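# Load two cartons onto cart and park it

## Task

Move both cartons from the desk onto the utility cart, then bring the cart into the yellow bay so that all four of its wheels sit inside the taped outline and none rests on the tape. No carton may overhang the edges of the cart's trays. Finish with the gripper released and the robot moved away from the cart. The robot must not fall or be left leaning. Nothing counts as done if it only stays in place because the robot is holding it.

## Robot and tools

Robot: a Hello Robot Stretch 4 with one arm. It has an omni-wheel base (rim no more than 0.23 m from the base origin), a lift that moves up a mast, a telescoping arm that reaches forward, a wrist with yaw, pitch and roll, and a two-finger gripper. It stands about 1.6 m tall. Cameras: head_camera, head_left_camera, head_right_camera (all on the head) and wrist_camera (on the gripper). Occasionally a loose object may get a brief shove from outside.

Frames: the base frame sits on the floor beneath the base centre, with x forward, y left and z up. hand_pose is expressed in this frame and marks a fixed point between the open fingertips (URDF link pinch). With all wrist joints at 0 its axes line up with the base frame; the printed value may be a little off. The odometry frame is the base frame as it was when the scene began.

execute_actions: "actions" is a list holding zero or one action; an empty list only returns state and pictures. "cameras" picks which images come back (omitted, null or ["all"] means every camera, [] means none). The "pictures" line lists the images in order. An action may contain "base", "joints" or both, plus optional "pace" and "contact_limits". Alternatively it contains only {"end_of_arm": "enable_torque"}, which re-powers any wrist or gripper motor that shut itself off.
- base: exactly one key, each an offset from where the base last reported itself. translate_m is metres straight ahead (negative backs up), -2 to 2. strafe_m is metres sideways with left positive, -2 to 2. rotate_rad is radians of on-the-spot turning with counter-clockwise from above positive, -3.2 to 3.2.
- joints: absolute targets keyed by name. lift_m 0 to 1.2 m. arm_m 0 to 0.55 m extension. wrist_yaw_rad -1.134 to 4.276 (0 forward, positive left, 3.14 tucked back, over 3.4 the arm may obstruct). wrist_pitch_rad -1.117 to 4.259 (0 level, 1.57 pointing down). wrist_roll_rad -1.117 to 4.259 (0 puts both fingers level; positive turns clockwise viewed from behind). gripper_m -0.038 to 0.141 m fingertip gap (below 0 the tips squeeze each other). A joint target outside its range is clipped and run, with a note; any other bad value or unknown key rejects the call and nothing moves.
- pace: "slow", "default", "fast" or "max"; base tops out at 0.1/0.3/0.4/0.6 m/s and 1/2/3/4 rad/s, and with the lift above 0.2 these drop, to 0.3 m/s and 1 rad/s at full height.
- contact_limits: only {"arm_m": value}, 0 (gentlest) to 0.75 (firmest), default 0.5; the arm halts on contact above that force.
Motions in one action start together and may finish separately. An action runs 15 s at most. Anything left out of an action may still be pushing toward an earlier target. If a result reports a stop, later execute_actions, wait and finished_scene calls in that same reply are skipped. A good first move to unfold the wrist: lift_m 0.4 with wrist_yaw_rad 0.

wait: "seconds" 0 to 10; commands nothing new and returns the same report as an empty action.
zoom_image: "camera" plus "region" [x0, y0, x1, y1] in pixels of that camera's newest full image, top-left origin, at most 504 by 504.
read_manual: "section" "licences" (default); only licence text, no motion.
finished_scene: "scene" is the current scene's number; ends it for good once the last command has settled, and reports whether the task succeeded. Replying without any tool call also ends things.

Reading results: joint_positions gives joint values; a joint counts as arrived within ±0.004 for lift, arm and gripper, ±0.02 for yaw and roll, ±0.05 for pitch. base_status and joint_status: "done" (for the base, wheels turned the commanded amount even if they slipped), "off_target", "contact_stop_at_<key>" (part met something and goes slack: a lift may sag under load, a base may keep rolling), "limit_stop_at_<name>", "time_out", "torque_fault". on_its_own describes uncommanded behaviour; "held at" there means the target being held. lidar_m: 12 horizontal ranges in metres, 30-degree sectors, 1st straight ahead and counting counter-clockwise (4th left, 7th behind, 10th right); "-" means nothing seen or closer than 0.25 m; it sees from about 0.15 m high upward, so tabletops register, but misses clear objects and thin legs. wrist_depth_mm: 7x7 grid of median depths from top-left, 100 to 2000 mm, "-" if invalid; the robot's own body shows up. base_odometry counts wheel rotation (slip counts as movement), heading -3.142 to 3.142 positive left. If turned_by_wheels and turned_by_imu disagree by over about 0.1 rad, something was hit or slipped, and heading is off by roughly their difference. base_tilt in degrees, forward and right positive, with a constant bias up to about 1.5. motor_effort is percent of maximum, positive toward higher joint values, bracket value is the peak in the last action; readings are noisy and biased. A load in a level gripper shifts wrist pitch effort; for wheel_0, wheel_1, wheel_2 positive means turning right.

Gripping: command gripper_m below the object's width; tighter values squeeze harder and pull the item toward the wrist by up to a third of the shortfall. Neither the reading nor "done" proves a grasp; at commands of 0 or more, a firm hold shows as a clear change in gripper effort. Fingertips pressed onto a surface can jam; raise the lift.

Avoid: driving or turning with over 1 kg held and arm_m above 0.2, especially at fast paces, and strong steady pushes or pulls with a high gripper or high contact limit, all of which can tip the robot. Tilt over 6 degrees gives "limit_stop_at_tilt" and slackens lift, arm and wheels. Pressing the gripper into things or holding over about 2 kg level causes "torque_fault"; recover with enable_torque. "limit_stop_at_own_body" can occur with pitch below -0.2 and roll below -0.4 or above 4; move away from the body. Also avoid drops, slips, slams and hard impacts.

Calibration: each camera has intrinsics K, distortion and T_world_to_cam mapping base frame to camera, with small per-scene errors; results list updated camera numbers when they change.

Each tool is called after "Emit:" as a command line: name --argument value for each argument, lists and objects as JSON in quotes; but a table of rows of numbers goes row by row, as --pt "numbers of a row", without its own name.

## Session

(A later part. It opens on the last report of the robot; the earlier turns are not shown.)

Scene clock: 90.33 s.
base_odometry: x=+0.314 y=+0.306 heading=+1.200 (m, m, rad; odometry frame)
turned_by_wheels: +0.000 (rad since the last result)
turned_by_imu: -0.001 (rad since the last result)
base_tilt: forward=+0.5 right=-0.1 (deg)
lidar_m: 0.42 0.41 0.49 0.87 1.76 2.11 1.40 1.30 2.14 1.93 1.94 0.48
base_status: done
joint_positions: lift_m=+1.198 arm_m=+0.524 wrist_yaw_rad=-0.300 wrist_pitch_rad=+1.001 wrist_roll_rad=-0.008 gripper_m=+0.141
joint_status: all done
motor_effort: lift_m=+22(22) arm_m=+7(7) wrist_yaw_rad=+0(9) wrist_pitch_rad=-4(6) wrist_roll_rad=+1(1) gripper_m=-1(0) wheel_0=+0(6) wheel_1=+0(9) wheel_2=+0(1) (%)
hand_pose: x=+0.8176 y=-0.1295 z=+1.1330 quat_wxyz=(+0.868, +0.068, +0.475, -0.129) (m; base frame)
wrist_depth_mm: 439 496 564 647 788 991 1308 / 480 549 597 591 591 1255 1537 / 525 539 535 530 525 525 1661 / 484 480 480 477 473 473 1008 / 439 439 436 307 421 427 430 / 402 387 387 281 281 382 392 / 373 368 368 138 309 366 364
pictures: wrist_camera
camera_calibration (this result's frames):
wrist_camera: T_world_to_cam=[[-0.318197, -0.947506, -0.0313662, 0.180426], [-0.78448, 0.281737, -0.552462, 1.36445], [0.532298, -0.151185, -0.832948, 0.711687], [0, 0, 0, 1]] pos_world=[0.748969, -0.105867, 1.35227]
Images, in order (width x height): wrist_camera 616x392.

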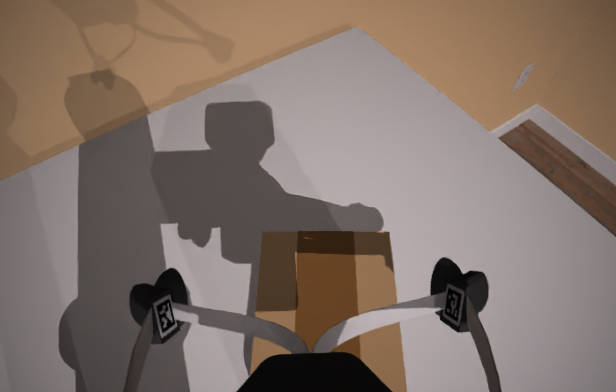

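Emit:
execute_actions --actions '[{"base":{"strafe_m":-0.015},"joints":{"lift_m":1.103}}]' --cameras '["wrist_camera"]'

Emit:
execute_actions --actions '[{"joints":{"gripper_m":0.04}}]' --cameras '[]'

Emit:
execute_actions --actions '[{"joints":{"lift_m":1.19}}]' --cameras '["wrist_camera"]'

Emit:
execute_actions --actions '[{"joints":{"arm_m":0.1,"wrist_yaw_rad":0}}]' --cameras '[]'

Emit:
execute_actions --actions '[{"base":{"translate_m":-0.95}}]' --cameras '[]'

Emit:
execute_actions --actions '[{"base":{"rotate_rad":-2.57}}]' --cameras '["wrist_camera"]'

Emit:
execute_actions --actions '[{"joints":{"arm_m":0.37,"lift_m":1.1}}]' --cameras '["wrist_camera","head_right_camera"]'

Scene clock: 99.10 s.
base_odometry: x=+0.328 y=+0.300 heading=+1.200 (m, m, rad; odometry frame)
turned_by_wheels: +0.000 (rad since the last result)
turned_by_imu: -0.001 (rad since the last result)
base_tilt: forward=+0.5 right=-0.2 (deg)
lidar_m: 0.41 0.42 0.49 0.87 1.79 2.13 1.36 1.30 2.13 1.92 1.95 0.47
base_status: done
joint_positions: lift_m=+1.103 arm_m=+0.524 wrist_yaw_rad=-0.300 wrist_pitch_rad=+1.001 wrist_roll_rad=-0.008 gripper_m=+0.141
joint_status: all done
motor_effort: lift_m=+13(22) arm_m=+6(6) wrist_yaw_rad=+1(0) wrist_pitch_rad=-4(5) wrist_roll_rad=+1(0) gripper_m=+2(1) wheel_0=+1(7) wheel_1=+0(5) wheel_2=+0(0) (%)
hand_pose: x=+0.8176 y=-0.1295 z=+1.0387 quat_wxyz=(+0.868, +0.068, +0.475, -0.129) (m; base frame)
wrist_depth_mm: 439 496 530 521 517 1008 1336 / 459 462 455 452 452 452 1537 / 415 410 407 404 404 402 402 / 373 368 236 225 234 359 359 / 334 334 209 204 211 329 329 / 307 297 190 187 190 291 300 / 285 282 177 138 176 278 279
pictures: wrist_camera
camera_calibration (this result's frames):
wrist_camera: T_world_to_cam=[[-0.318215, -0.9475, -0.0313656, 0.177483], [-0.784492, 0.281757, -0.552436, 1.31236], [0.53227, -0.151187, -0.832965, 0.633219], [0, 0, 0, 1]] pos_world=[0.748971, -0.105867, 1.25801]
Images, in order (width x height): wrist_camera 616x392.

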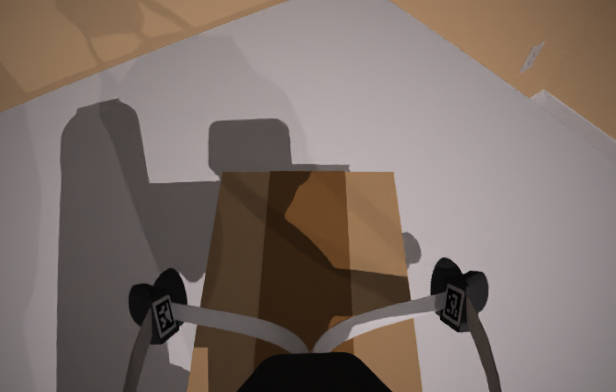

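Scene clock: 101.10 s.
base_odometry: x=+0.328 y=+0.300 heading=+1.200 (m, m, rad; odometry frame)
turned_by_wheels: +0.000 (rad since the last result)
turned_by_imu: -0.001 (rad since the last result)
base_tilt: forward=+0.5 right=-0.1 (deg)
lidar_m: 0.40 0.42 0.51 0.90 1.79 2.13 1.37 1.31 2.14 1.93 1.93 0.49
base_status: not commanded
joint_positions: lift_m=+1.103 arm_m=+0.524 wrist_yaw_rad=-0.300 wrist_pitch_rad=+1.003 wrist_roll_rad=-0.008 gripper_m=+0.041
joint_status: all done
motor_effort: lift_m=+14(14) arm_m=+6(7) wrist_yaw_rad=+0(2) wrist_pitch_rad=-10(10) wrist_roll_rad=+0(1) gripper_m=-31(33) wheel_0=+0(1) wheel_1=+0(0) wheel_2=+0(0) (%)
hand_pose: x=+0.8172 y=-0.1293 z=+1.0384 quat_wxyz=(+0.867, +0.068, +0.476, -0.129) (m; base frame)
wrist_depth_mm: 442 500 521 512 512 1008 1336 / 462 459 455 452 445 445 1537 / 413 407 404 404 399 399 397 / 370 366 213 204 212 359 357 / 334 332 191 187 190 325 325 / 306 300 174 172 173 177 300 / 283 274 158 162 159 276 273
pictures: none
No camera images: the call's "cameras" was empty. Leave "cameras" out to get every camera's image.

Scene clock: 102.47 s.
base_odometry: x=+0.328 y=+0.300 heading=+1.200 (m, m, rad; odometry frame)
turned_by_wheels: +0.000 (rad since the last result)
turned_by_imu: +0.000 (rad since the last result)
base_tilt: forward=+0.5 right=-0.1 (deg)
lidar_m: 0.41 0.42 0.51 0.88 1.79 2.15 1.37 1.32 2.13 1.92 1.94 0.46
base_status: not commanded
joint_positions: lift_m=+1.189 arm_m=+0.524 wrist_yaw_rad=-0.300 wrist_pitch_rad=+1.003 wrist_roll_rad=-0.008 gripper_m=+0.041
joint_status: all done
motor_effort: lift_m=+25(26) arm_m=+6(6) wrist_yaw_rad=+0(0) wrist_pitch_rad=-10(11) wrist_roll_rad=-2(0) gripper_m=-35(36) wheel_0=+1(0) wheel_1=+0(0) wheel_2=+0(0) (%)
hand_pose: x=+0.8171 y=-0.1293 z=+1.1244 quat_wxyz=(+0.867, +0.068, +0.476, -0.129) (m; base frame)
wrist_depth_mm: 442 500 569 634 798 991 1336 / 488 554 580 585 574 1281 1576 / 525 521 517 517 512 512 1708 / 473 469 213 204 212 459 991 / 427 430 191 187 190 418 415 / 392 384 173 173 173 178 379 / 362 351 158 162 158 355 353
pictures: wrist_camera
camera_calibration (this result's frames):
wrist_camera: T_world_to_cam=[[-0.318272, -0.947482, -0.0313278, 0.180172], [-0.78553, 0.282082, -0.550792, 1.35836], [0.530702, -0.150693, -0.834054, 0.707438], [0, 0, 0, 1]] pos_world=[0.748939, -0.105854, 1.34386]
Images, in order (width x height): wrist_camera 616x392.

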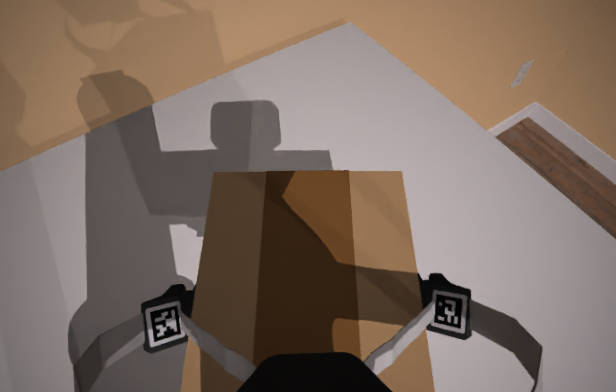

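Scene clock: 104.80 s.
base_odometry: x=+0.328 y=+0.300 heading=+1.200 (m, m, rad; odometry frame)
turned_by_wheels: +0.000 (rad since the last result)
turned_by_imu: -0.001 (rad since the last result)
base_tilt: forward=+0.5 right=-0.2 (deg)
lidar_m: 0.31 0.41 0.50 0.90 1.79 2.13 1.36 1.29 2.13 1.93 1.93 0.33
base_status: not commanded
joint_positions: lift_m=+1.189 arm_m=+0.101 wrist_yaw_rad=+0.000 wrist_pitch_rad=+1.003 wrist_roll_rad=-0.008 gripper_m=+0.041
joint_status: all done
motor_effort: lift_m=+25(25) arm_m=-7(7) wrist_yaw_rad=+1(3) wrist_pitch_rad=-11(11) wrist_roll_rad=+0(1) gripper_m=-38(35) wheel_0=+1(1) wheel_1=+0(0) wheel_2=+0(0) (%)
hand_pose: x=+0.4271 y=-0.0874 z=+1.1244 quat_wxyz=(+0.877, -0.004, +0.481, +0.002) (m; base frame)
wrist_depth_mm: 676 668 661 661 654 661 1281 / 597 591 580 580 574 569 603 / 525 525 517 521 512 508 512 / 473 473 213 204 212 459 459 / 427 427 191 187 190 436 1397 / 392 387 174 172 173 178 1308 / 366 366 158 162 158 1205 1205
pictures: none
No camera images: the call's "cameras" was empty. Leave "cameras" out to get every camera's image.

Scene clock: 109.47 s.
base_odometry: x=-0.017 y=-0.585 heading=+1.200 (m, m, rad; odometry frame)
turned_by_wheels: +0.000 (rad since the last result)
turned_by_imu: -0.001 (rad since the last result)
base_tilt: forward=+0.5 right=-0.1 (deg)
lidar_m: 0.29 1.34 1.80 1.59 1.59 1.90 0.56 0.50 0.51 1.92 2.16 0.32
base_status: done
joint_positions: lift_m=+1.189 arm_m=+0.101 wrist_yaw_rad=+0.000 wrist_pitch_rad=+1.003 wrist_roll_rad=-0.008 gripper_m=+0.041
joint_status: not commanded
motor_effort: lift_m=+25(25) arm_m=-6(7) wrist_yaw_rad=+1(1) wrist_pitch_rad=-11(10) wrist_roll_rad=+0(1) gripper_m=-35(35) wheel_0=-1(2) wheel_1=-2(5) wheel_2=-1(10) (%)
hand_pose: x=+0.4271 y=-0.0874 z=+1.1244 quat_wxyz=(+0.877, -0.004, +0.481, +0.002) (m; base frame)
wrist_depth_mm: 1661 1756 1863 - - - - / 1808 1921 1983 - 1921 1921 1983 / 1808 1756 1808 1756 1756 1708 1708 / 1618 1618 213 204 212 1576 1618 / 1464 1464 191 187 190 1430 1430 / 1336 1366 173 173 173 177 1308 / 1229 1205 158 162 158 1229 1182
pictures: none
No camera images: the call's "cameras" was empty. Leave "cameras" out to get every camera's image.

Scene clock: 113.27 s.
base_odometry: x=-0.017 y=-0.585 heading=-1.370 (m, m, rad; odometry frame)
turned_by_wheels: -2.569 (rad since the last result)
turned_by_imu: -2.565 (rad since the last result)
base_tilt: forward=+0.5 right=-0.2 (deg)
lidar_m: 0.32 0.51 1.93 2.17 1.52 1.34 1.36 1.75 1.57 1.59 1.92 0.33
base_status: done
joint_positions: lift_m=+1.189 arm_m=+0.101 wrist_yaw_rad=+0.000 wrist_pitch_rad=+1.003 wrist_roll_rad=-0.008 gripper_m=+0.041
joint_status: not commanded
motor_effort: lift_m=+25(25) arm_m=-7(6) wrist_yaw_rad=+0(0) wrist_pitch_rad=-9(11) wrist_roll_rad=-1(0) gripper_m=-36(33) wheel_0=+2(6) wheel_1=+2(8) wheel_2=+2(6) (%)
hand_pose: x=+0.4272 y=-0.0874 z=+1.1245 quat_wxyz=(+0.877, -0.004, +0.481, +0.002) (m; base frame)
wrist_depth_mm: - - - 1808 1708 1576 1499 / - 778 778 768 768 1863 1921 / 1808 574 723 723 699 1756 1756 / 1576 530 213 204 212 1537 1576 / 591 597 191 187 190 544 1397 / 564 496 174 172 172 177 1308 / 1255 878 158 163 158 1205 1205
pictures: wrist_camera
camera_calibration (this result's frames):
wrist_camera: T_world_to_cam=[[-0.024307, -0.999214, -0.0313286, -0.0343392], [-0.83377, 0.0375528, -0.550833, 1.03949], [0.551577, 0.0127317, -0.834027, 0.926086], [0, 0, 0, 1]] pos_world=[0.355054, -0.0851387, 1.34389]
Images, in order (width x height): wrist_camera 616x392.

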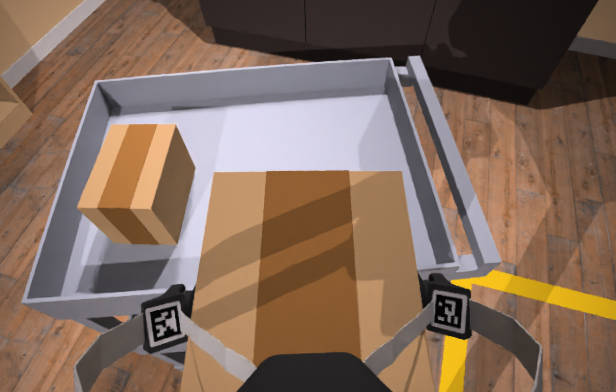

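Scene clock: 115.20 s.
base_odometry: x=-0.017 y=-0.585 heading=-1.370 (m, m, rad; odometry frame)
turned_by_wheels: +0.000 (rad since the last result)
turned_by_imu: -0.001 (rad since the last result)
base_tilt: forward=+0.6 right=-0.1 (deg)
lidar_m: 0.50 0.52 1.93 2.17 1.52 1.34 1.35 1.74 1.57 1.57 1.92 0.53
base_status: not commanded
joint_positions: lift_m=+1.100 arm_m=+0.369 wrist_yaw_rad=+0.000 wrist_pitch_rad=+1.003 wrist_roll_rad=-0.008 gripper_m=+0.041
joint_status: all done
motor_effort: lift_m=+15(24) arm_m=+7(7) wrist_yaw_rad=+0(2) wrist_pitch_rad=-10(12) wrist_roll_rad=+0(1) gripper_m=-35(33) wheel_0=+3(3) wheel_1=+3(3) wheel_2=+2(2) (%)
hand_pose: x=+0.6949 y=-0.0874 z=+1.0353 quat_wxyz=(+0.877, -0.004, +0.481, +0.002) (m; base frame)
wrist_depth_mm: - - 1708 1576 1464 1366 1281 / 1863 1921 1808 1756 1708 1537 1397 / 1708 1661 564 569 564 1576 1661 / 539 549 213 204 211 484 1499 / 500 500 191 188 190 455 1308 / 342 351 174 173 173 177 1205 / 317 394 158 163 158 410 357
pictures: head_right_camera, wrist_camera
camera_calibration (this result's frames):
wrist_camera: T_world_to_cam=[[-0.0240979, -0.999218, -0.0313331, -0.0307331], [-0.833675, 0.0373832, -0.550988, 1.21371], [0.551729, 0.012844, -0.833925, 0.703862], [0, 0, 0, 1]] pos_world=[0.622757, -0.0851218, 1.25474]
Images, in order (width x height): head_right_camera 420x672, wrist_camera 616x392.

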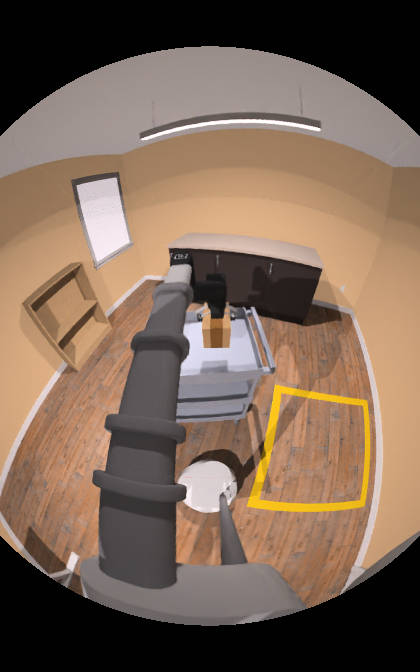

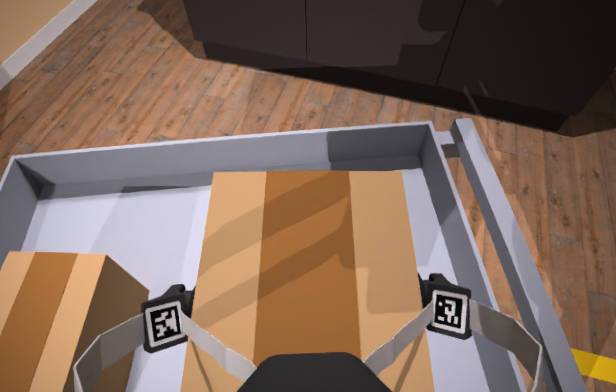

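Emit:
execute_actions --actions '[{"base":{"strafe_m":0.03},"joints":{"lift_m":0.948},"pace":"slow"}]' --cameras '[]'

Emit:
execute_actions --actions '[{"joints":{"gripper_m":0.135}}]' --cameras '["wrist_camera"]'

Emit:
execute_actions --actions '[{"joints":{"lift_m":1.12},"pace":"fast"}]' --cameras '[]'

Emit:
execute_actions --actions '[{"base":{"strafe_m":0.09},"joints":{"arm_m":0.32,"wrist_pitch_rad":1.57,"wrist_roll_rad":1.5,"gripper_m":0.08}}]' --cameras '["wrist_camera","head_right_camera"]'

Scene clock: 127.33 s.
base_odometry: x=+0.013 y=-0.579 heading=-1.370 (m, m, rad; odometry frame)
turned_by_wheels: +0.000 (rad since the last result)
turned_by_imu: -0.001 (rad since the last result)
base_tilt: forward=+0.5 right=-0.1 (deg)
lidar_m: 0.49 0.53 1.91 2.13 1.50 1.33 1.36 1.77 1.59 1.62 1.94 0.53
base_status: done
joint_positions: lift_m=+0.948 arm_m=+0.369 wrist_yaw_rad=+0.000 wrist_pitch_rad=+1.003 wrist_roll_rad=-0.008 gripper_m=+0.041
joint_status: all done
motor_effort: lift_m=+14(11) arm_m=+7(7) wrist_yaw_rad=+0(1) wrist_pitch_rad=-9(10) wrist_roll_rad=+1(1) gripper_m=-33(37) wheel_0=-2(5) wheel_1=+2(4) wheel_2=+0(2) (%)
hand_pose: x=+0.6949 y=-0.0874 z=+0.8833 quat_wxyz=(+0.877, -0.004, +0.481, +0.002) (m; base frame)
wrist_depth_mm: 1921 1863 1708 1464 1366 415 1229 / 407 415 430 430 436 418 368 / 410 410 404 402 399 389 336 / 251 368 213 204 212 359 325 / 251 329 191 187 190 327 315 / 250 303 173 173 172 177 298 / 243 277 158 162 159 277 276
pictures: none
No camera images: the call's "cameras" was empty. Leave "cameras" out to get every camera's image.

Scene clock: 129.23 s.
base_odometry: x=+0.013 y=-0.579 heading=-1.370 (m, m, rad; odometry frame)
turned_by_wheels: +0.000 (rad since the last result)
turned_by_imu: -0.001 (rad since the last result)
base_tilt: forward=+0.6 right=-0.2 (deg)
lidar_m: 0.49 0.52 1.90 2.14 1.49 1.33 1.34 1.78 1.59 1.61 1.96 0.54
base_status: not commanded
joint_positions: lift_m=+0.948 arm_m=+0.369 wrist_yaw_rad=+0.000 wrist_pitch_rad=+1.001 wrist_roll_rad=-0.008 gripper_m=+0.135
joint_status: all done
motor_effort: lift_m=+15(15) arm_m=+6(6) wrist_yaw_rad=+0(1) wrist_pitch_rad=-3(9) wrist_roll_rad=+0(0) gripper_m=-1(37) wheel_0=-3(3) wheel_1=+2(2) wheel_2=+0(0) (%)
hand_pose: x=+0.6954 y=-0.0874 z=+0.8836 quat_wxyz=(+0.877, -0.004, +0.480, +0.002) (m; base frame)
wrist_depth_mm: 1863 1863 1708 1499 1336 831 1255 / 410 415 427 433 436 418 368 / 415 407 410 404 404 394 336 / 251 370 362 226 349 362 325 / 250 330 215 206 212 330 317 / 251 298 192 189 190 293 301 / 249 281 178 136 176 279 281
pictures: wrist_camera
camera_calibration (this result's frames):
wrist_camera: T_world_to_cam=[[-0.0242893, -0.999212, -0.0313799, -0.0353387], [-0.832607, 0.0375932, -0.552587, 1.13121], [0.553331, 0.0127051, -0.832865, 0.575053], [0, 0, 0, 1]] pos_world=[0.622797, -0.0851427, 1.10292]
Images, in order (width x height): wrist_camera 616x392.

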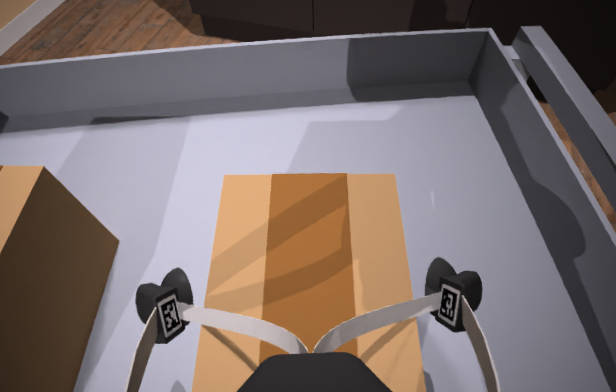

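Scene clock: 130.70 s.
base_odometry: x=+0.013 y=-0.579 heading=-1.370 (m, m, rad; odometry frame)
turned_by_wheels: +0.000 (rad since the last result)
turned_by_imu: +0.000 (rad since the last result)
base_tilt: forward=+0.5 right=-0.2 (deg)
lidar_m: 0.50 0.52 1.91 2.13 1.51 1.33 1.34 1.78 1.60 1.62 1.96 0.54
base_status: not commanded
joint_positions: lift_m=+1.120 arm_m=+0.369 wrist_yaw_rad=+0.000 wrist_pitch_rad=+1.001 wrist_roll_rad=-0.008 gripper_m=+0.135
joint_status: all done
motor_effort: lift_m=+24(24) arm_m=+6(6) wrist_yaw_rad=+1(0) wrist_pitch_rad=-4(5) wrist_roll_rad=+0(1) gripper_m=-1(0) wheel_0=-2(2) wheel_1=+2(2) wheel_2=+0(0) (%)
hand_pose: x=+0.6953 y=-0.0874 z=+1.0548 quat_wxyz=(+0.877, -0.004, +0.480, +0.002) (m; base frame)
wrist_depth_mm: - - 1756 1576 1464 1336 1255 / 1921 1921 1921 1808 1756 1499 1397 / 1708 1661 1661 1708 591 1618 1661 / 559 564 574 574 564 517 1499 / 484 521 521 521 517 466 1366 / 362 349 366 359 455 404 1205 / 334 340 439 136 436 421 382
pictures: none
No camera images: the call's "cameras" was empty. Leave "cameras" out to get every camera's image.

Scene clock: 132.23 s.
base_odometry: x=+0.101 y=-0.561 heading=-1.370 (m, m, rad; odometry frame)
turned_by_wheels: +0.000 (rad since the last result)
turned_by_imu: +0.000 (rad since the last result)
base_tilt: forward=+0.5 right=-0.1 (deg)
lidar_m: 0.48 0.51 1.84 2.06 1.49 1.31 1.31 1.88 1.68 1.71 2.05 0.52
base_status: done
joint_positions: lift_m=+1.120 arm_m=+0.321 wrist_yaw_rad=+0.000 wrist_pitch_rad=+1.570 wrist_roll_rad=+1.500 gripper_m=+0.080
joint_status: all done
motor_effort: lift_m=+24(24) arm_m=-7(7) wrist_yaw_rad=+0(1) wrist_pitch_rad=-2(4) wrist_roll_rad=+2(3) gripper_m=-5(3) wheel_0=-1(11) wheel_1=+1(10) wheel_2=+0(1) (%)
hand_pose: x=+0.4924 y=-0.0874 z=+1.0093 quat_wxyz=(+0.518, +0.482, +0.517, -0.482) (m; base frame)
wrist_depth_mm: 439 436 439 1229 1229 1229 1229 / 439 439 436 1255 1255 1229 1229 / 320 320 439 1229 1229 1229 1229 / 320 319 439 1229 1255 1025 1229 / 436 439 439 1255 1042 1008 1255 / 436 436 196 1229 195 1025 1255 / 319 320 433 141 1205 1205 1229
pictures: head_right_camera, wrist_camera
camera_calibration (this result's frames):
wrist_camera: T_world_to_cam=[[-0.999568, -0.0256246, -0.0143688, 0.511818], [-0.0253916, 0.999547, -0.0161719, 0.176872], [0.0147767, -0.0158, -0.999766, 1.22316], [0, 0, 0, 1]] pos_world=[0.498014, -0.144351, 1.23309]
Images, in order (width x height): head_right_camera 420x672, wrist_camera 616x392.

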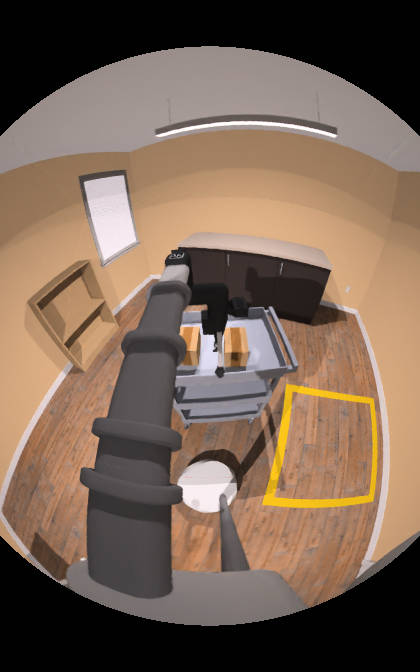

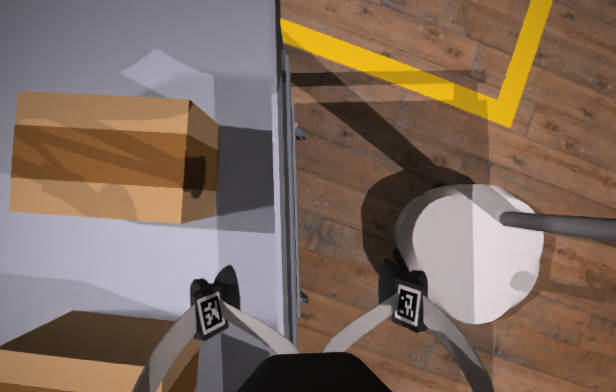

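Rim is about 0.03 forward.

Emit:
execute_actions --actions '[{"joints":{"arm_m":0.348,"lift_m":0.945,"wrist_roll_rad":1.47}}]' --cameras '["wrist_camera"]'

Emit:
execute_actions --actions '[{"joints":{"gripper_m":-0.03}}]' --cameras '["wrist_camera"]'

Emit:
execute_actions --actions '[{"base":{"translate_m":-0.2},"pace":"slow"}]' --cameras '["wrist_camera","head_right_camera"]'

Scene clock: 138.13 s.
base_odometry: x=+0.101 y=-0.561 heading=-1.370 (m, m, rad; odometry frame)
turned_by_wheels: +0.000 (rad since the last result)
turned_by_imu: -0.002 (rad since the last result)
base_tilt: forward=+0.5 right=-0.1 (deg)
lidar_m: 0.48 0.52 1.82 2.05 1.48 1.31 1.31 1.90 1.69 1.69 2.05 0.54
base_status: not commanded
joint_positions: lift_m=+0.945 arm_m=+0.347 wrist_yaw_rad=+0.000 wrist_pitch_rad=+1.570 wrist_roll_rad=+1.470 gripper_m=+0.080
joint_status: all done
motor_effort: lift_m=+13(23) arm_m=+6(8) wrist_yaw_rad=+0(1) wrist_pitch_rad=-1(0) wrist_roll_rad=-1(1) gripper_m=-2(5) wheel_0=-1(1) wheel_1=+1(1) wheel_2=+0(0) (%)
hand_pose: x=+0.5180 y=-0.0874 z=+0.8352 quat_wxyz=(+0.525, +0.474, +0.524, -0.474) (m; base frame)
wrist_depth_mm: 146 154 265 264 1060 1060 1060 / 146 157 265 264 1060 1060 1078 / 145 162 264 265 1060 1060 1060 / 146 168 263 265 1060 904 1060 / 263 264 264 264 1060 842 842 / 263 263 196 264 195 842 854 / 263 264 263 142 1042 1078 1060
pictures: wrist_camera
camera_calibration (this result's frames):
wrist_camera: T_world_to_cam=[[-0.998396, -0.0548059, -0.0141808, 0.531603], [-0.054575, 0.998378, -0.0161914, 0.189737], [0.0150451, -0.0153915, -0.999768, 1.04858], [0, 0, 0, 1]] pos_world=[0.525329, -0.144155, 1.05894]
Images, in order (width x height): wrist_camera 616x392.

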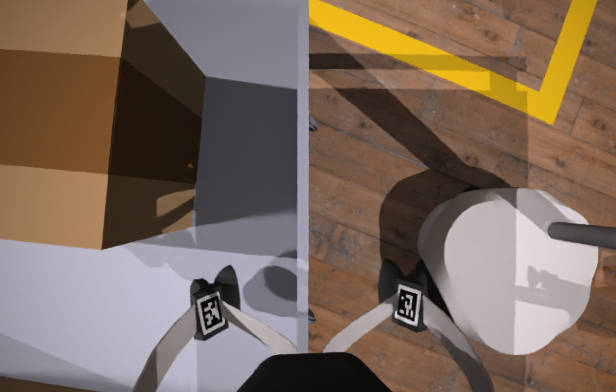

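Scene clock: 139.93 s.
base_odometry: x=+0.101 y=-0.561 heading=-1.370 (m, m, rad; odometry frame)
turned_by_wheels: +0.000 (rad since the last result)
turned_by_imu: -0.001 (rad since the last result)
base_tilt: forward=+0.5 right=-0.1 (deg)
lidar_m: 0.49 0.52 1.82 2.06 1.49 1.31 1.31 1.87 1.69 1.68 2.02 0.54
base_status: not commanded
joint_positions: lift_m=+0.945 arm_m=+0.347 wrist_yaw_rad=+0.001 wrist_pitch_rad=+1.565 wrist_roll_rad=+1.470 gripper_m=-0.029
joint_status: all done
motor_effort: lift_m=+18(18) arm_m=+6(7) wrist_yaw_rad=-2(2) wrist_pitch_rad=+12(13) wrist_roll_rad=-3(2) gripper_m=-27(27) wheel_0=-1(1) wheel_1=+1(1) wheel_2=+0(0) (%)
hand_pose: x=+0.5195 y=-0.0874 z=+0.8348 quat_wxyz=(+0.526, +0.475, +0.523, -0.473) (m; base frame)
wrist_depth_mm: 144 152 262 262 1042 1060 1042 / 143 154 262 262 1060 1060 1060 / 143 160 262 263 1078 1042 1060 / 144 166 262 263 1060 904 1060 / 260 262 260 262 1042 842 842 / 260 262 183 197 180 842 831 / 260 263 262 191 1042 842 1042
pictures: wrist_camera
camera_calibration (this result's frames):
wrist_camera: T_world_to_cam=[[-0.998288, -0.0554022, -0.0187356, 0.536819], [-0.0550968, 0.998346, -0.0164402, 0.19029], [0.0196155, -0.0153798, -0.999689, 1.04577], [0, 0, 0, 1]] pos_world=[0.525872, -0.14415, 1.05863]
Images, in order (width x height): wrist_camera 616x392.

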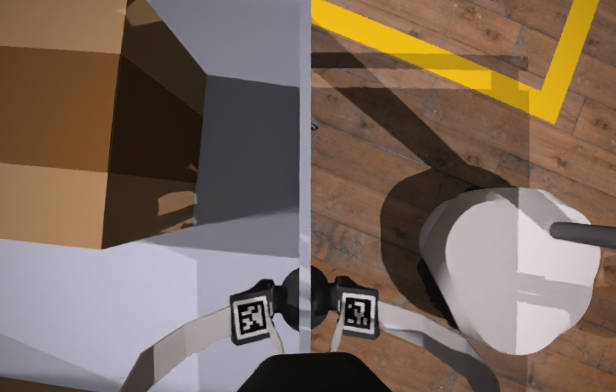

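Scene clock: 143.20 s.
base_odometry: x=+0.061 y=-0.365 heading=-1.370 (m, m, rad; odometry frame)
turned_by_wheels: -0.001 (rad since the last result)
turned_by_imu: -0.002 (rad since the last result)
base_tilt: forward=+0.5 right=-0.1 (deg)
lidar_m: 0.49 0.52 1.94 2.13 1.25 1.12 1.13 1.81 1.62 1.63 1.98 0.52
base_status: done
joint_positions: lift_m=+0.945 arm_m=+0.347 wrist_yaw_rad=+0.000 wrist_pitch_rad=+1.565 wrist_roll_rad=+1.471 gripper_m=-0.029
joint_status: not commanded
motor_effort: lift_m=+18(18) arm_m=+4(5) wrist_yaw_rad=-1(7) wrist_pitch_rad=+13(31) wrist_roll_rad=-1(2) gripper_m=-25(26) wheel_0=-7(6) wheel_1=-3(6) wheel_2=+0(12) (%)
hand_pose: x=+0.5198 y=-0.0874 z=+0.8348 quat_wxyz=(+0.526, +0.476, +0.523, -0.473) (m; base frame)
wrist_depth_mm: 146 152 265 264 1060 1042 1060 / 146 155 264 264 1060 1060 1042 / 145 160 265 264 1042 1060 1042 / 146 167 264 263 1060 904 1060 / 264 263 264 263 1042 842 842 / 264 263 183 196 180 842 831 / 263 264 263 193 1042 842 1060
pictures: head_right_camera, wrist_camera
camera_calibration (this result's frames):
wrist_camera: T_world_to_cam=[[-0.998302, -0.055106, -0.0188747, 0.537273], [-0.0547983, 0.998362, -0.0164469, 0.190159], [0.0197501, -0.0153847, -0.999687, 1.04569], [0, 0, 0, 1]] pos_world=[0.526129, -0.144152, 1.05863]
Images, in order (width x height): head_right_camera 420x672, wrist_camera 616x392.

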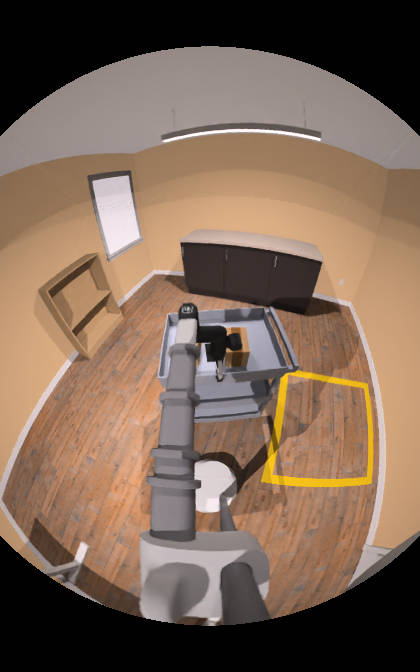

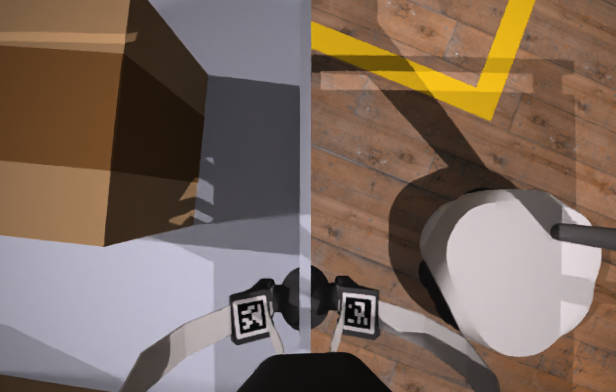

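Emit:
execute_actions --actions '[{"base":{"translate_m":-0.36},"pace":"slow"}]' --cameras '[]'

Emit:
execute_actions --actions '[{"base":{"strafe_m":-0.25},"pace":"slow"}]' --cameras '["wrist_camera","head_right_camera"]'

Scene clock: 150.70 s.
base_odometry: x=-0.010 y=-0.013 heading=-1.371 (m, m, rad; odometry frame)
turned_by_wheels: -0.001 (rad since the last result)
turned_by_imu: -0.004 (rad since the last result)
base_tilt: forward=+0.5 right=-0.1 (deg)
lidar_m: 0.50 0.52 2.22 2.24 0.89 0.75 0.79 0.92 1.49 1.52 1.83 0.52
base_status: done
joint_positions: lift_m=+0.945 arm_m=+0.347 wrist_yaw_rad=+0.000 wrist_pitch_rad=+1.566 wrist_roll_rad=+1.471 gripper_m=-0.029
joint_status: not commanded
motor_effort: lift_m=+18(18) arm_m=+4(4) wrist_yaw_rad=+2(5) wrist_pitch_rad=+12(25) wrist_roll_rad=-3(4) gripper_m=-25(25) wheel_0=-6(7) wheel_1=-4(9) wheel_2=+1(7) (%)
hand_pose: x=+0.5196 y=-0.0874 z=+0.8348 quat_wxyz=(+0.525, +0.476, +0.523, -0.473) (m; base frame)
wrist_depth_mm: 147 147 265 266 1060 1042 1060 / 146 147 265 265 1060 1060 1078 / 146 154 264 264 1060 1060 1060 / 146 161 265 264 1060 904 1060 / 263 264 263 264 1042 842 842 / 263 263 182 196 181 842 842 / 263 263 263 193 1060 831 1060
pictures: none
No camera images: the call's "cameras" was empty. Leave "cameras" out to get every camera's image.

Scene clock: 154.33 s.
base_odometry: x=-0.255 y=-0.062 heading=-1.371 (m, m, rad; odometry frame)
turned_by_wheels: +0.000 (rad since the last result)
turned_by_imu: -0.001 (rad since the last result)
base_tilt: forward=+0.5 right=-0.1 (deg)
lidar_m: 0.42 0.39 2.37 2.48 0.99 0.84 0.85 1.41 1.26 1.28 1.53 0.56
base_status: done
joint_positions: lift_m=+0.945 arm_m=+0.347 wrist_yaw_rad=+0.001 wrist_pitch_rad=+1.575 wrist_roll_rad=+1.467 gripper_m=-0.029
joint_status: not commanded
motor_effort: lift_m=+18(18) arm_m=+4(4) wrist_yaw_rad=-4(4) wrist_pitch_rad=-16(20) wrist_roll_rad=+10(10) gripper_m=-26(29) wheel_0=+5(13) wheel_1=+0(6) wheel_2=+2(3) (%)
hand_pose: x=+0.5171 y=-0.0874 z=+0.8348 quat_wxyz=(+0.525, +0.472, +0.527, -0.474) (m; base frame)
wrist_depth_mm: 260 260 1042 1060 1060 1060 1060 / 258 262 262 1042 1078 1078 1042 / 155 260 262 1078 1078 1042 1078 / 143 213 260 1042 1060 878 1060 / 142 193 260 263 1042 842 842 / 143 179 245 198 179 854 854 / 143 260 262 192 1060 866 1060
pictures: head_right_camera, wrist_camera
camera_calibration (this result's frames):
wrist_camera: T_world_to_cam=[[-0.998171, -0.0597434, -0.00921241, 0.526034], [-0.0595921, 0.998096, -0.015905, 0.192016], [0.0101451, -0.015327, -0.999831, 1.05084], [0, 0, 0, 1]] pos_world=[0.525854, -0.144117, 1.05856]
Images, in order (width x height): head_right_camera 420x672, wrist_camera 616x392.

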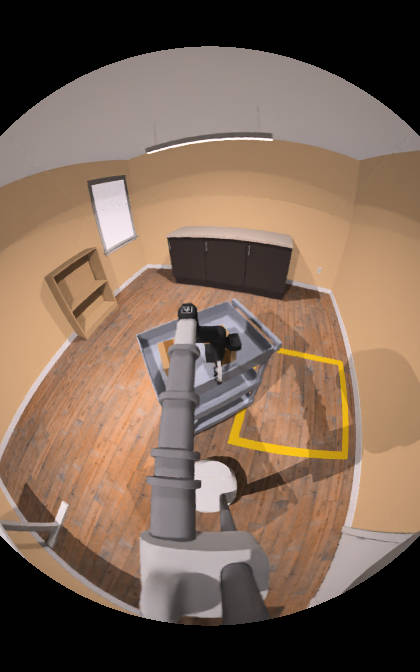

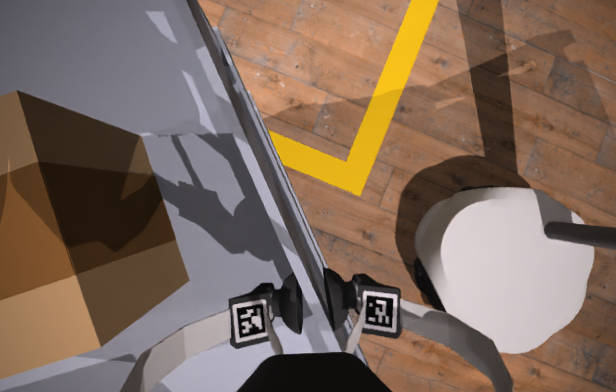

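Emit:
execute_actions --actions '[{"base":{"translate_m":-0.17},"joints":{"wrist_roll_rad":1.0,"arm_m":0.517},"pace":"slow"}]' --cameras '["wrist_camera"]'

Emit:
execute_actions --actions '[{"base":{"strafe_m":-0.25},"joints":{"wrist_roll_rad":0.75},"pace":"slow"}]' --cameras '["wrist_camera","head_right_camera"]'

Scene clock: 162.57 s.
base_odometry: x=-0.289 y=+0.104 heading=-1.371 (m, m, rad; odometry frame)
turned_by_wheels: +0.000 (rad since the last result)
turned_by_imu: -0.002 (rad since the last result)
base_tilt: forward=+0.5 right=-0.1 (deg)
lidar_m: 0.57 0.59 2.51 1.29 0.78 0.68 0.69 1.35 1.19 1.21 1.49 0.76
base_status: done
joint_positions: lift_m=+0.945 arm_m=+0.516 wrist_yaw_rad=-0.003 wrist_pitch_rad=+1.575 wrist_roll_rad=+1.002 gripper_m=-0.029
joint_status: all done
motor_effort: lift_m=+18(18) arm_m=+8(9) wrist_yaw_rad=+10(10) wrist_pitch_rad=-14(21) wrist_roll_rad=-4(8) gripper_m=-24(27) wheel_0=+0(5) wheel_1=-2(3) wheel_2=+2(6) (%)
hand_pose: x=+0.6851 y=-0.0874 z=+0.8348 quat_wxyz=(+0.618, +0.340, +0.621, -0.341) (m; base frame)
wrist_depth_mm: 144 145 262 263 1060 1060 1060 / 144 144 263 264 1060 1078 1060 / 144 145 263 263 1042 1060 1042 / 145 152 263 264 1060 1060 1060 / 262 263 263 264 1042 1060 1060 / 262 262 263 197 180 946 1060 / 262 262 263 193 1078 842 842
pictures: wrist_camera
camera_calibration (this result's frames):
wrist_camera: T_world_to_cam=[[-0.867794, -0.496825, -0.0099266, 0.566796], [-0.496677, 0.86782, -0.0141725, 0.488641], [0.0156558, -0.00736851, -0.99985, 1.04607], [0, 0, 0, 1]] pos_world=[0.718182, -0.134745, 1.05846]
Images, in order (width x height): wrist_camera 616x392.

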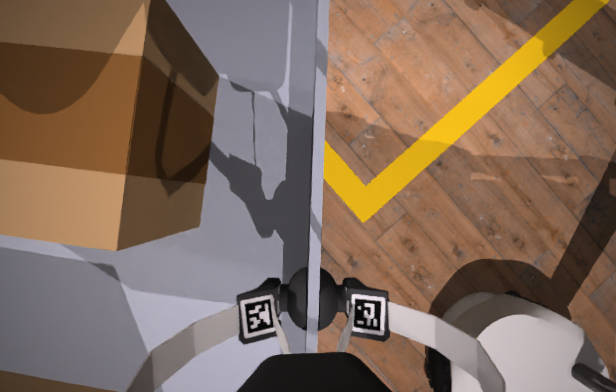

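Scene clock: 166.20 s.
base_odometry: x=-0.534 y=+0.055 heading=-1.370 (m, m, rad; odometry frame)
turned_by_wheels: +0.001 (rad since the last result)
turned_by_imu: +0.000 (rad since the last result)
base_tilt: forward=+0.6 right=-0.1 (deg)
lidar_m: 0.45 0.52 2.66 1.46 0.89 0.77 1.56 1.09 0.97 0.98 1.19 0.95
base_status: done
joint_positions: lift_m=+0.945 arm_m=+0.516 wrist_yaw_rad=+0.003 wrist_pitch_rad=+1.568 wrist_roll_rad=+0.748 gripper_m=-0.029
joint_status: all done
motor_effort: lift_m=+18(18) arm_m=+6(8) wrist_yaw_rad=-7(13) wrist_pitch_rad=+6(17) wrist_roll_rad=+5(11) gripper_m=-24(25) wheel_0=+6(11) wheel_1=+0(4) wheel_2=+4(5) (%)
hand_pose: x=+0.6879 y=-0.0874 z=+0.8348 quat_wxyz=(+0.660, +0.258, +0.658, -0.257) (m; base frame)
wrist_depth_mm: 263 264 263 1060 1060 1060 1042 / 146 214 264 1060 1060 1060 1060 / 145 194 263 1060 1060 1060 1060 / 145 189 262 1042 1060 1042 1060 / 145 184 263 263 1060 1042 1060 / 263 263 184 198 179 1042 1060 / 263 263 263 193 1042 842 1060
pictures: head_right_camera, wrist_camera
camera_calibration (this result's frames):
wrist_camera: T_world_to_cam=[[-0.71089, -0.703131, -0.0155855, 0.448], [-0.702895, 0.711057, -0.0183451, 0.621693], [0.0239812, -0.00208631, -0.99971, 1.04064], [0, 0, 0, 1]] pos_world=[0.730508, -0.124886, 1.05873]
Images, in order (width x height): head_right_camera 420x672, wrist_camera 616x392.

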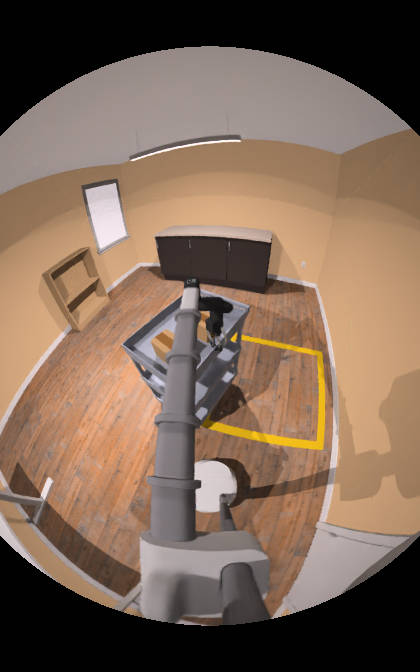

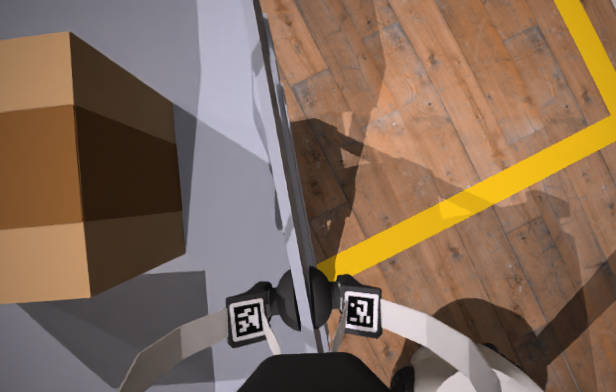

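Emit:
execute_actions --actions '[{"base":{"strafe_m":-0.3},"joints":{"wrist_roll_rad":0.3},"pace":"slow"}]' --cameras '["wrist_camera","head_right_camera"]'

Emit:
execute_actions --actions '[{"base":{"translate_m":0.15},"pace":"slow"}]' --cameras '["wrist_camera","head_left_camera"]'

Scene clock: 174.67 s.
base_odometry: x=-0.828 y=-0.006 heading=-1.369 (m, m, rad; odometry frame)
turned_by_wheels: +0.001 (rad since the last result)
turned_by_imu: +0.001 (rad since the last result)
base_tilt: forward=+0.5 right=-0.2 (deg)
lidar_m: 0.38 0.41 2.92 1.61 0.97 0.92 1.21 0.75 0.69 0.69 0.85 1.62
base_status: done
joint_positions: lift_m=+0.945 arm_m=+0.516 wrist_yaw_rad=+0.002 wrist_pitch_rad=+1.572 wrist_roll_rad=+0.297 gripper_m=-0.029
joint_status: all done
motor_effort: lift_m=+18(18) arm_m=+5(6) wrist_yaw_rad=-6(8) wrist_pitch_rad=-5(17) wrist_roll_rad=+8(14) gripper_m=-25(27) wheel_0=+8(13) wheel_1=+1(6) wheel_2=+5(3) (%)
hand_pose: x=+0.6870 y=-0.0874 z=+0.8348 quat_wxyz=(+0.699, +0.104, +0.700, -0.104) (m; base frame)
wrist_depth_mm: 263 262 262 1078 1042 1060 1060 / 163 263 263 1042 1060 1042 1042 / 148 226 263 1060 1042 1060 1060 / 145 210 262 1060 1060 1060 1060 / 145 196 263 512 1060 1060 1042 / 145 264 182 197 179 1060 1060 / 263 263 264 193 1060 1060 1060
pictures: head_right_camera, wrist_camera
camera_calibration (this result's frames):
wrist_camera: T_world_to_cam=[[-0.333872, -0.942527, -0.0130993, 0.165296], [-0.942428, 0.334052, -0.0154456, 0.750168], [0.0189338, 0.0071883, -0.999795, 1.04501], [0, 0, 0, 1]] pos_world=[0.742381, -0.102311, 1.05855]
Images, in order (width x height): head_right_camera 420x672, wrist_camera 616x392.

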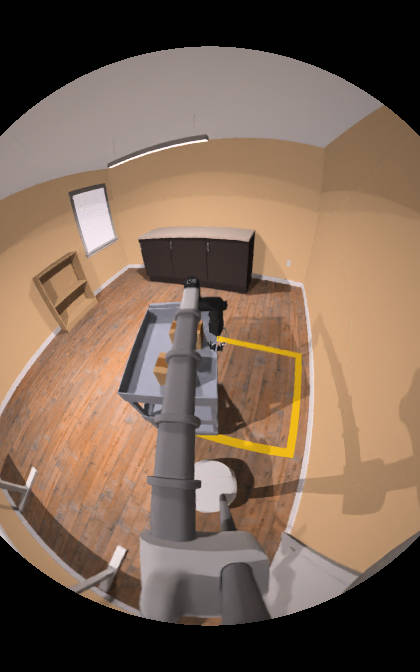

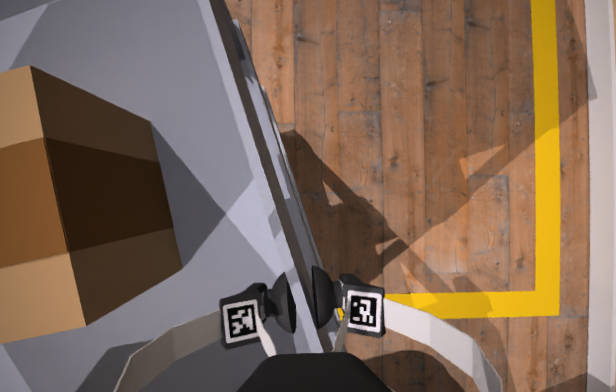

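Scene clock: 177.47 s.
base_odometry: x=-0.798 y=-0.152 heading=-1.369 (m, m, rad; odometry frame)
turned_by_wheels: +0.000 (rad since the last result)
turned_by_imu: -0.002 (rad since the last result)
base_tilt: forward=+0.5 right=-0.1 (deg)
lidar_m: 0.35 0.35 2.83 1.90 1.12 1.02 1.31 0.82 0.74 0.75 0.91 0.39
base_status: done
joint_positions: lift_m=+0.945 arm_m=+0.516 wrist_yaw_rad=+0.002 wrist_pitch_rad=+1.575 wrist_roll_rad=+0.296 gripper_m=-0.029
joint_status: not commanded
motor_effort: lift_m=+18(18) arm_m=+5(5) wrist_yaw_rad=-6(7) wrist_pitch_rad=-17(35) wrist_roll_rad=+12(12) gripper_m=-30(28) wheel_0=+1(12) wheel_1=+2(9) wheel_2=-6(9) (%)
hand_pose: x=+0.6858 y=-0.0874 z=+0.8348 quat_wxyz=(+0.698, +0.103, +0.701, -0.104) (m; base frame)
wrist_depth_mm: 260 259 1042 1042 1060 1060 1042 / 259 259 585 1042 1060 1042 1060 / 259 259 262 1060 1060 1060 1060 / 162 243 262 1042 1042 1060 1060 / 146 209 262 517 1060 1060 1060 / 143 184 208 202 180 1060 1060 / 143 145 262 192 1060 1060 1060
pictures: head_left_camera, wrist_camera
camera_calibration (this result's frames):
wrist_camera: T_world_to_cam=[[-0.332847, -0.942907, -0.0117774, 0.163067], [-0.942862, 0.332977, -0.0117241, 0.746172], [0.0149764, 0.00720214, -0.999862, 1.04781], [0, 0, 0, 1]] pos_world=[0.742121, -0.102248, 1.05833]
Images, in order (width x height): head_left_camera 420x672, wrist_camera 616x392.

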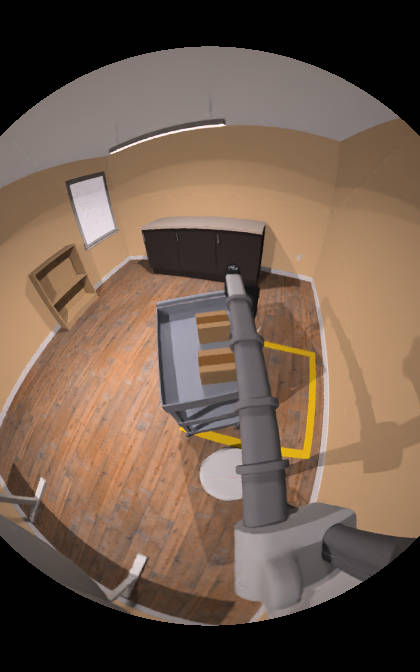

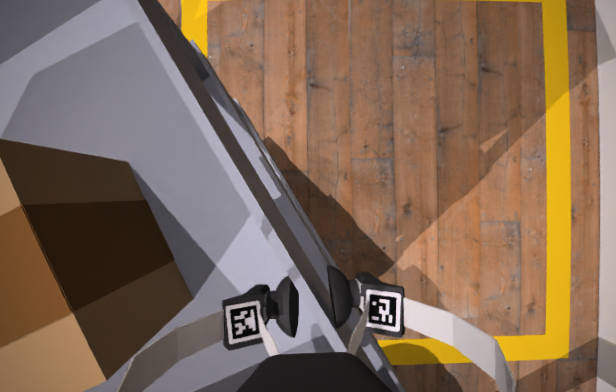

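Emit:
execute_actions --actions '[{"joints":{"wrist_roll_rad":-0.2}}]' --cameras '["wrist_camera"]'

Emit:
execute_actions --actions '[{"base":{"strafe_m":-0.4},"pace":"slow"}]'

Scene clock: 181.60 s.
base_odometry: x=-0.798 y=-0.152 heading=-1.369 (m, m, rad; odometry frame)
turned_by_wheels: +0.000 (rad since the last result)
turned_by_imu: -0.001 (rad since the last result)
base_tilt: forward=+0.5 right=-0.1 (deg)
lidar_m: 0.35 0.36 2.81 1.91 1.15 1.04 1.27 0.84 0.75 0.75 0.91 0.40
base_status: not commanded
joint_positions: lift_m=+0.945 arm_m=+0.516 wrist_yaw_rad=-0.001 wrist_pitch_rad=+1.574 wrist_roll_rad=-0.199 gripper_m=-0.029
joint_status: all done
motor_effort: lift_m=+18(18) arm_m=+5(5) wrist_yaw_rad=+3(6) wrist_pitch_rad=-13(19) wrist_roll_rad=-1(10) gripper_m=-21(29) wheel_0=+0(1) wheel_1=+1(1) wheel_2=-6(6) (%)
hand_pose: x=+0.6860 y=-0.0874 z=+0.8348 quat_wxyz=(+0.703, -0.070, +0.705, +0.070) (m; base frame)
wrist_depth_mm: 145 163 263 1078 1060 1042 1060 / 145 158 263 1060 1042 1042 1060 / 145 160 264 264 1060 1060 1042 / 145 162 264 265 1060 1042 1042 / 145 165 264 265 1042 1042 1060 / 264 263 264 198 180 1060 1060 / 264 264 263 264 1060 1042 1060
pictures: wrist_camera
camera_calibration (this result's frames):
wrist_camera: T_world_to_cam=[[0.152346, -0.988231, -0.0138258, -0.171952], [-0.988268, -0.152169, -0.0130724, 0.736212], [0.0108147, 0.0156552, -0.999819, 1.05136], [0, 0, 0, 1]] pos_world=[0.7424, -0.0743595, 1.05842]
Images, in order (width x height): wrist_camera 616x392.

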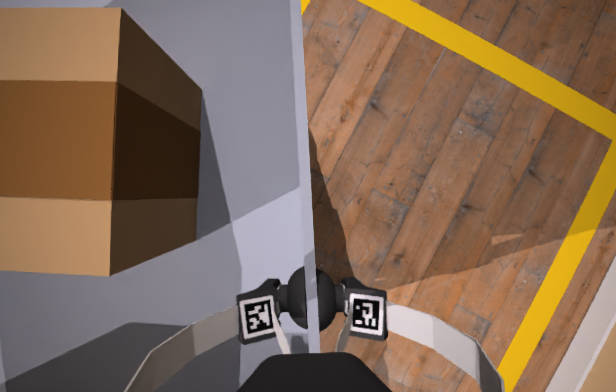

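Scene clock: 186.73 s.
base_odometry: x=-1.189 y=-0.233 heading=-1.369 (m, m, rad; odometry frame)
turned_by_wheels: +0.001 (rad since the last result)
turned_by_imu: +0.000 (rad since the last result)
base_tilt: forward=+0.5 right=-0.1 (deg)
lidar_m: 0.38 0.41 3.14 2.10 1.31 1.49 0.65 0.42 0.35 0.36 0.46 0.85
base_status: done
joint_positions: lift_m=+0.945 arm_m=+0.516 wrist_yaw_rad=+0.000 wrist_pitch_rad=+1.563 wrist_roll_rad=-0.198 gripper_m=-0.029
joint_status: not commanded
motor_effort: lift_m=+18(18) arm_m=+5(5) wrist_yaw_rad=+0(3) wrist_pitch_rad=+18(23) wrist_roll_rad=-5(6) gripper_m=-22(24) wheel_0=+6(19) wheel_1=+0(5) wheel_2=+3(7) (%)
hand_pose: x=+0.6893 y=-0.0874 z=+0.8348 quat_wxyz=(+0.706, -0.070, +0.701, +0.070) (m; base frame)
wrist_depth_mm: 146 147 265 265 1060 1078 1060 / 146 146 244 265 1042 1060 1042 / 146 146 264 265 1060 1078 991 / 146 153 264 265 1042 1042 891 / 263 263 264 264 1060 1060 798 / 264 263 181 196 180 960 707 / 262 263 263 194 1042 759 661
pictures: head_camera, head_left_camera, head_right_camera, wrist_camera
camera_calibration (this result's frames):
wrist_camera: T_world_to_cam=[[0.152001, -0.988306, -0.0121574, -0.173617], [-0.98814, -0.151682, -0.0238984, 0.74846], [0.0217749, 0.0156458, -0.99964, 1.04363], [0, 0, 0, 1]] pos_world=[0.743248, -0.0743871, 1.05903]
Images, in order (width x height): head_camera 420x560, head_left_camera 420x672, head_right_camera 420x672, wrist_camera 616x392.

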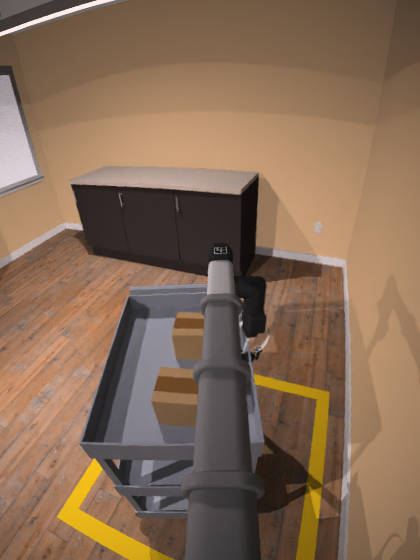

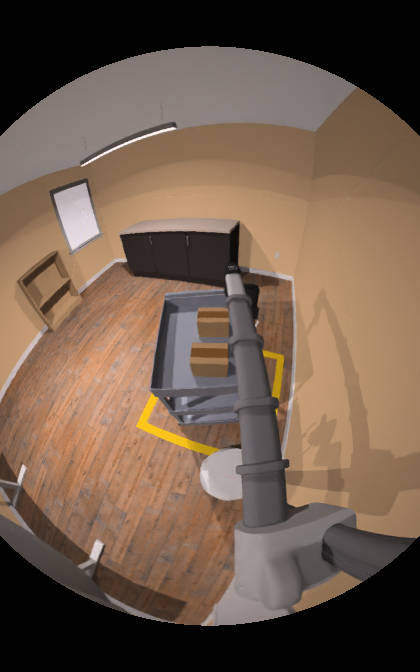

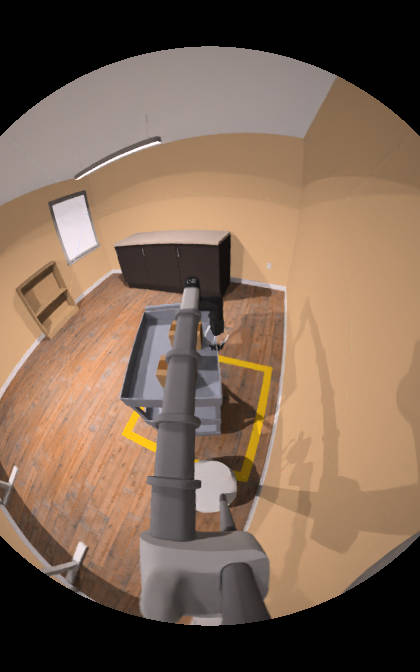

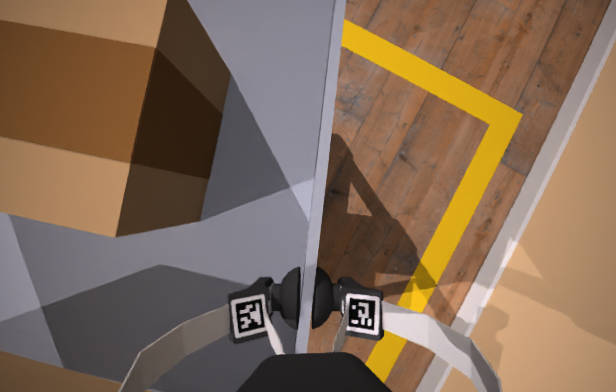

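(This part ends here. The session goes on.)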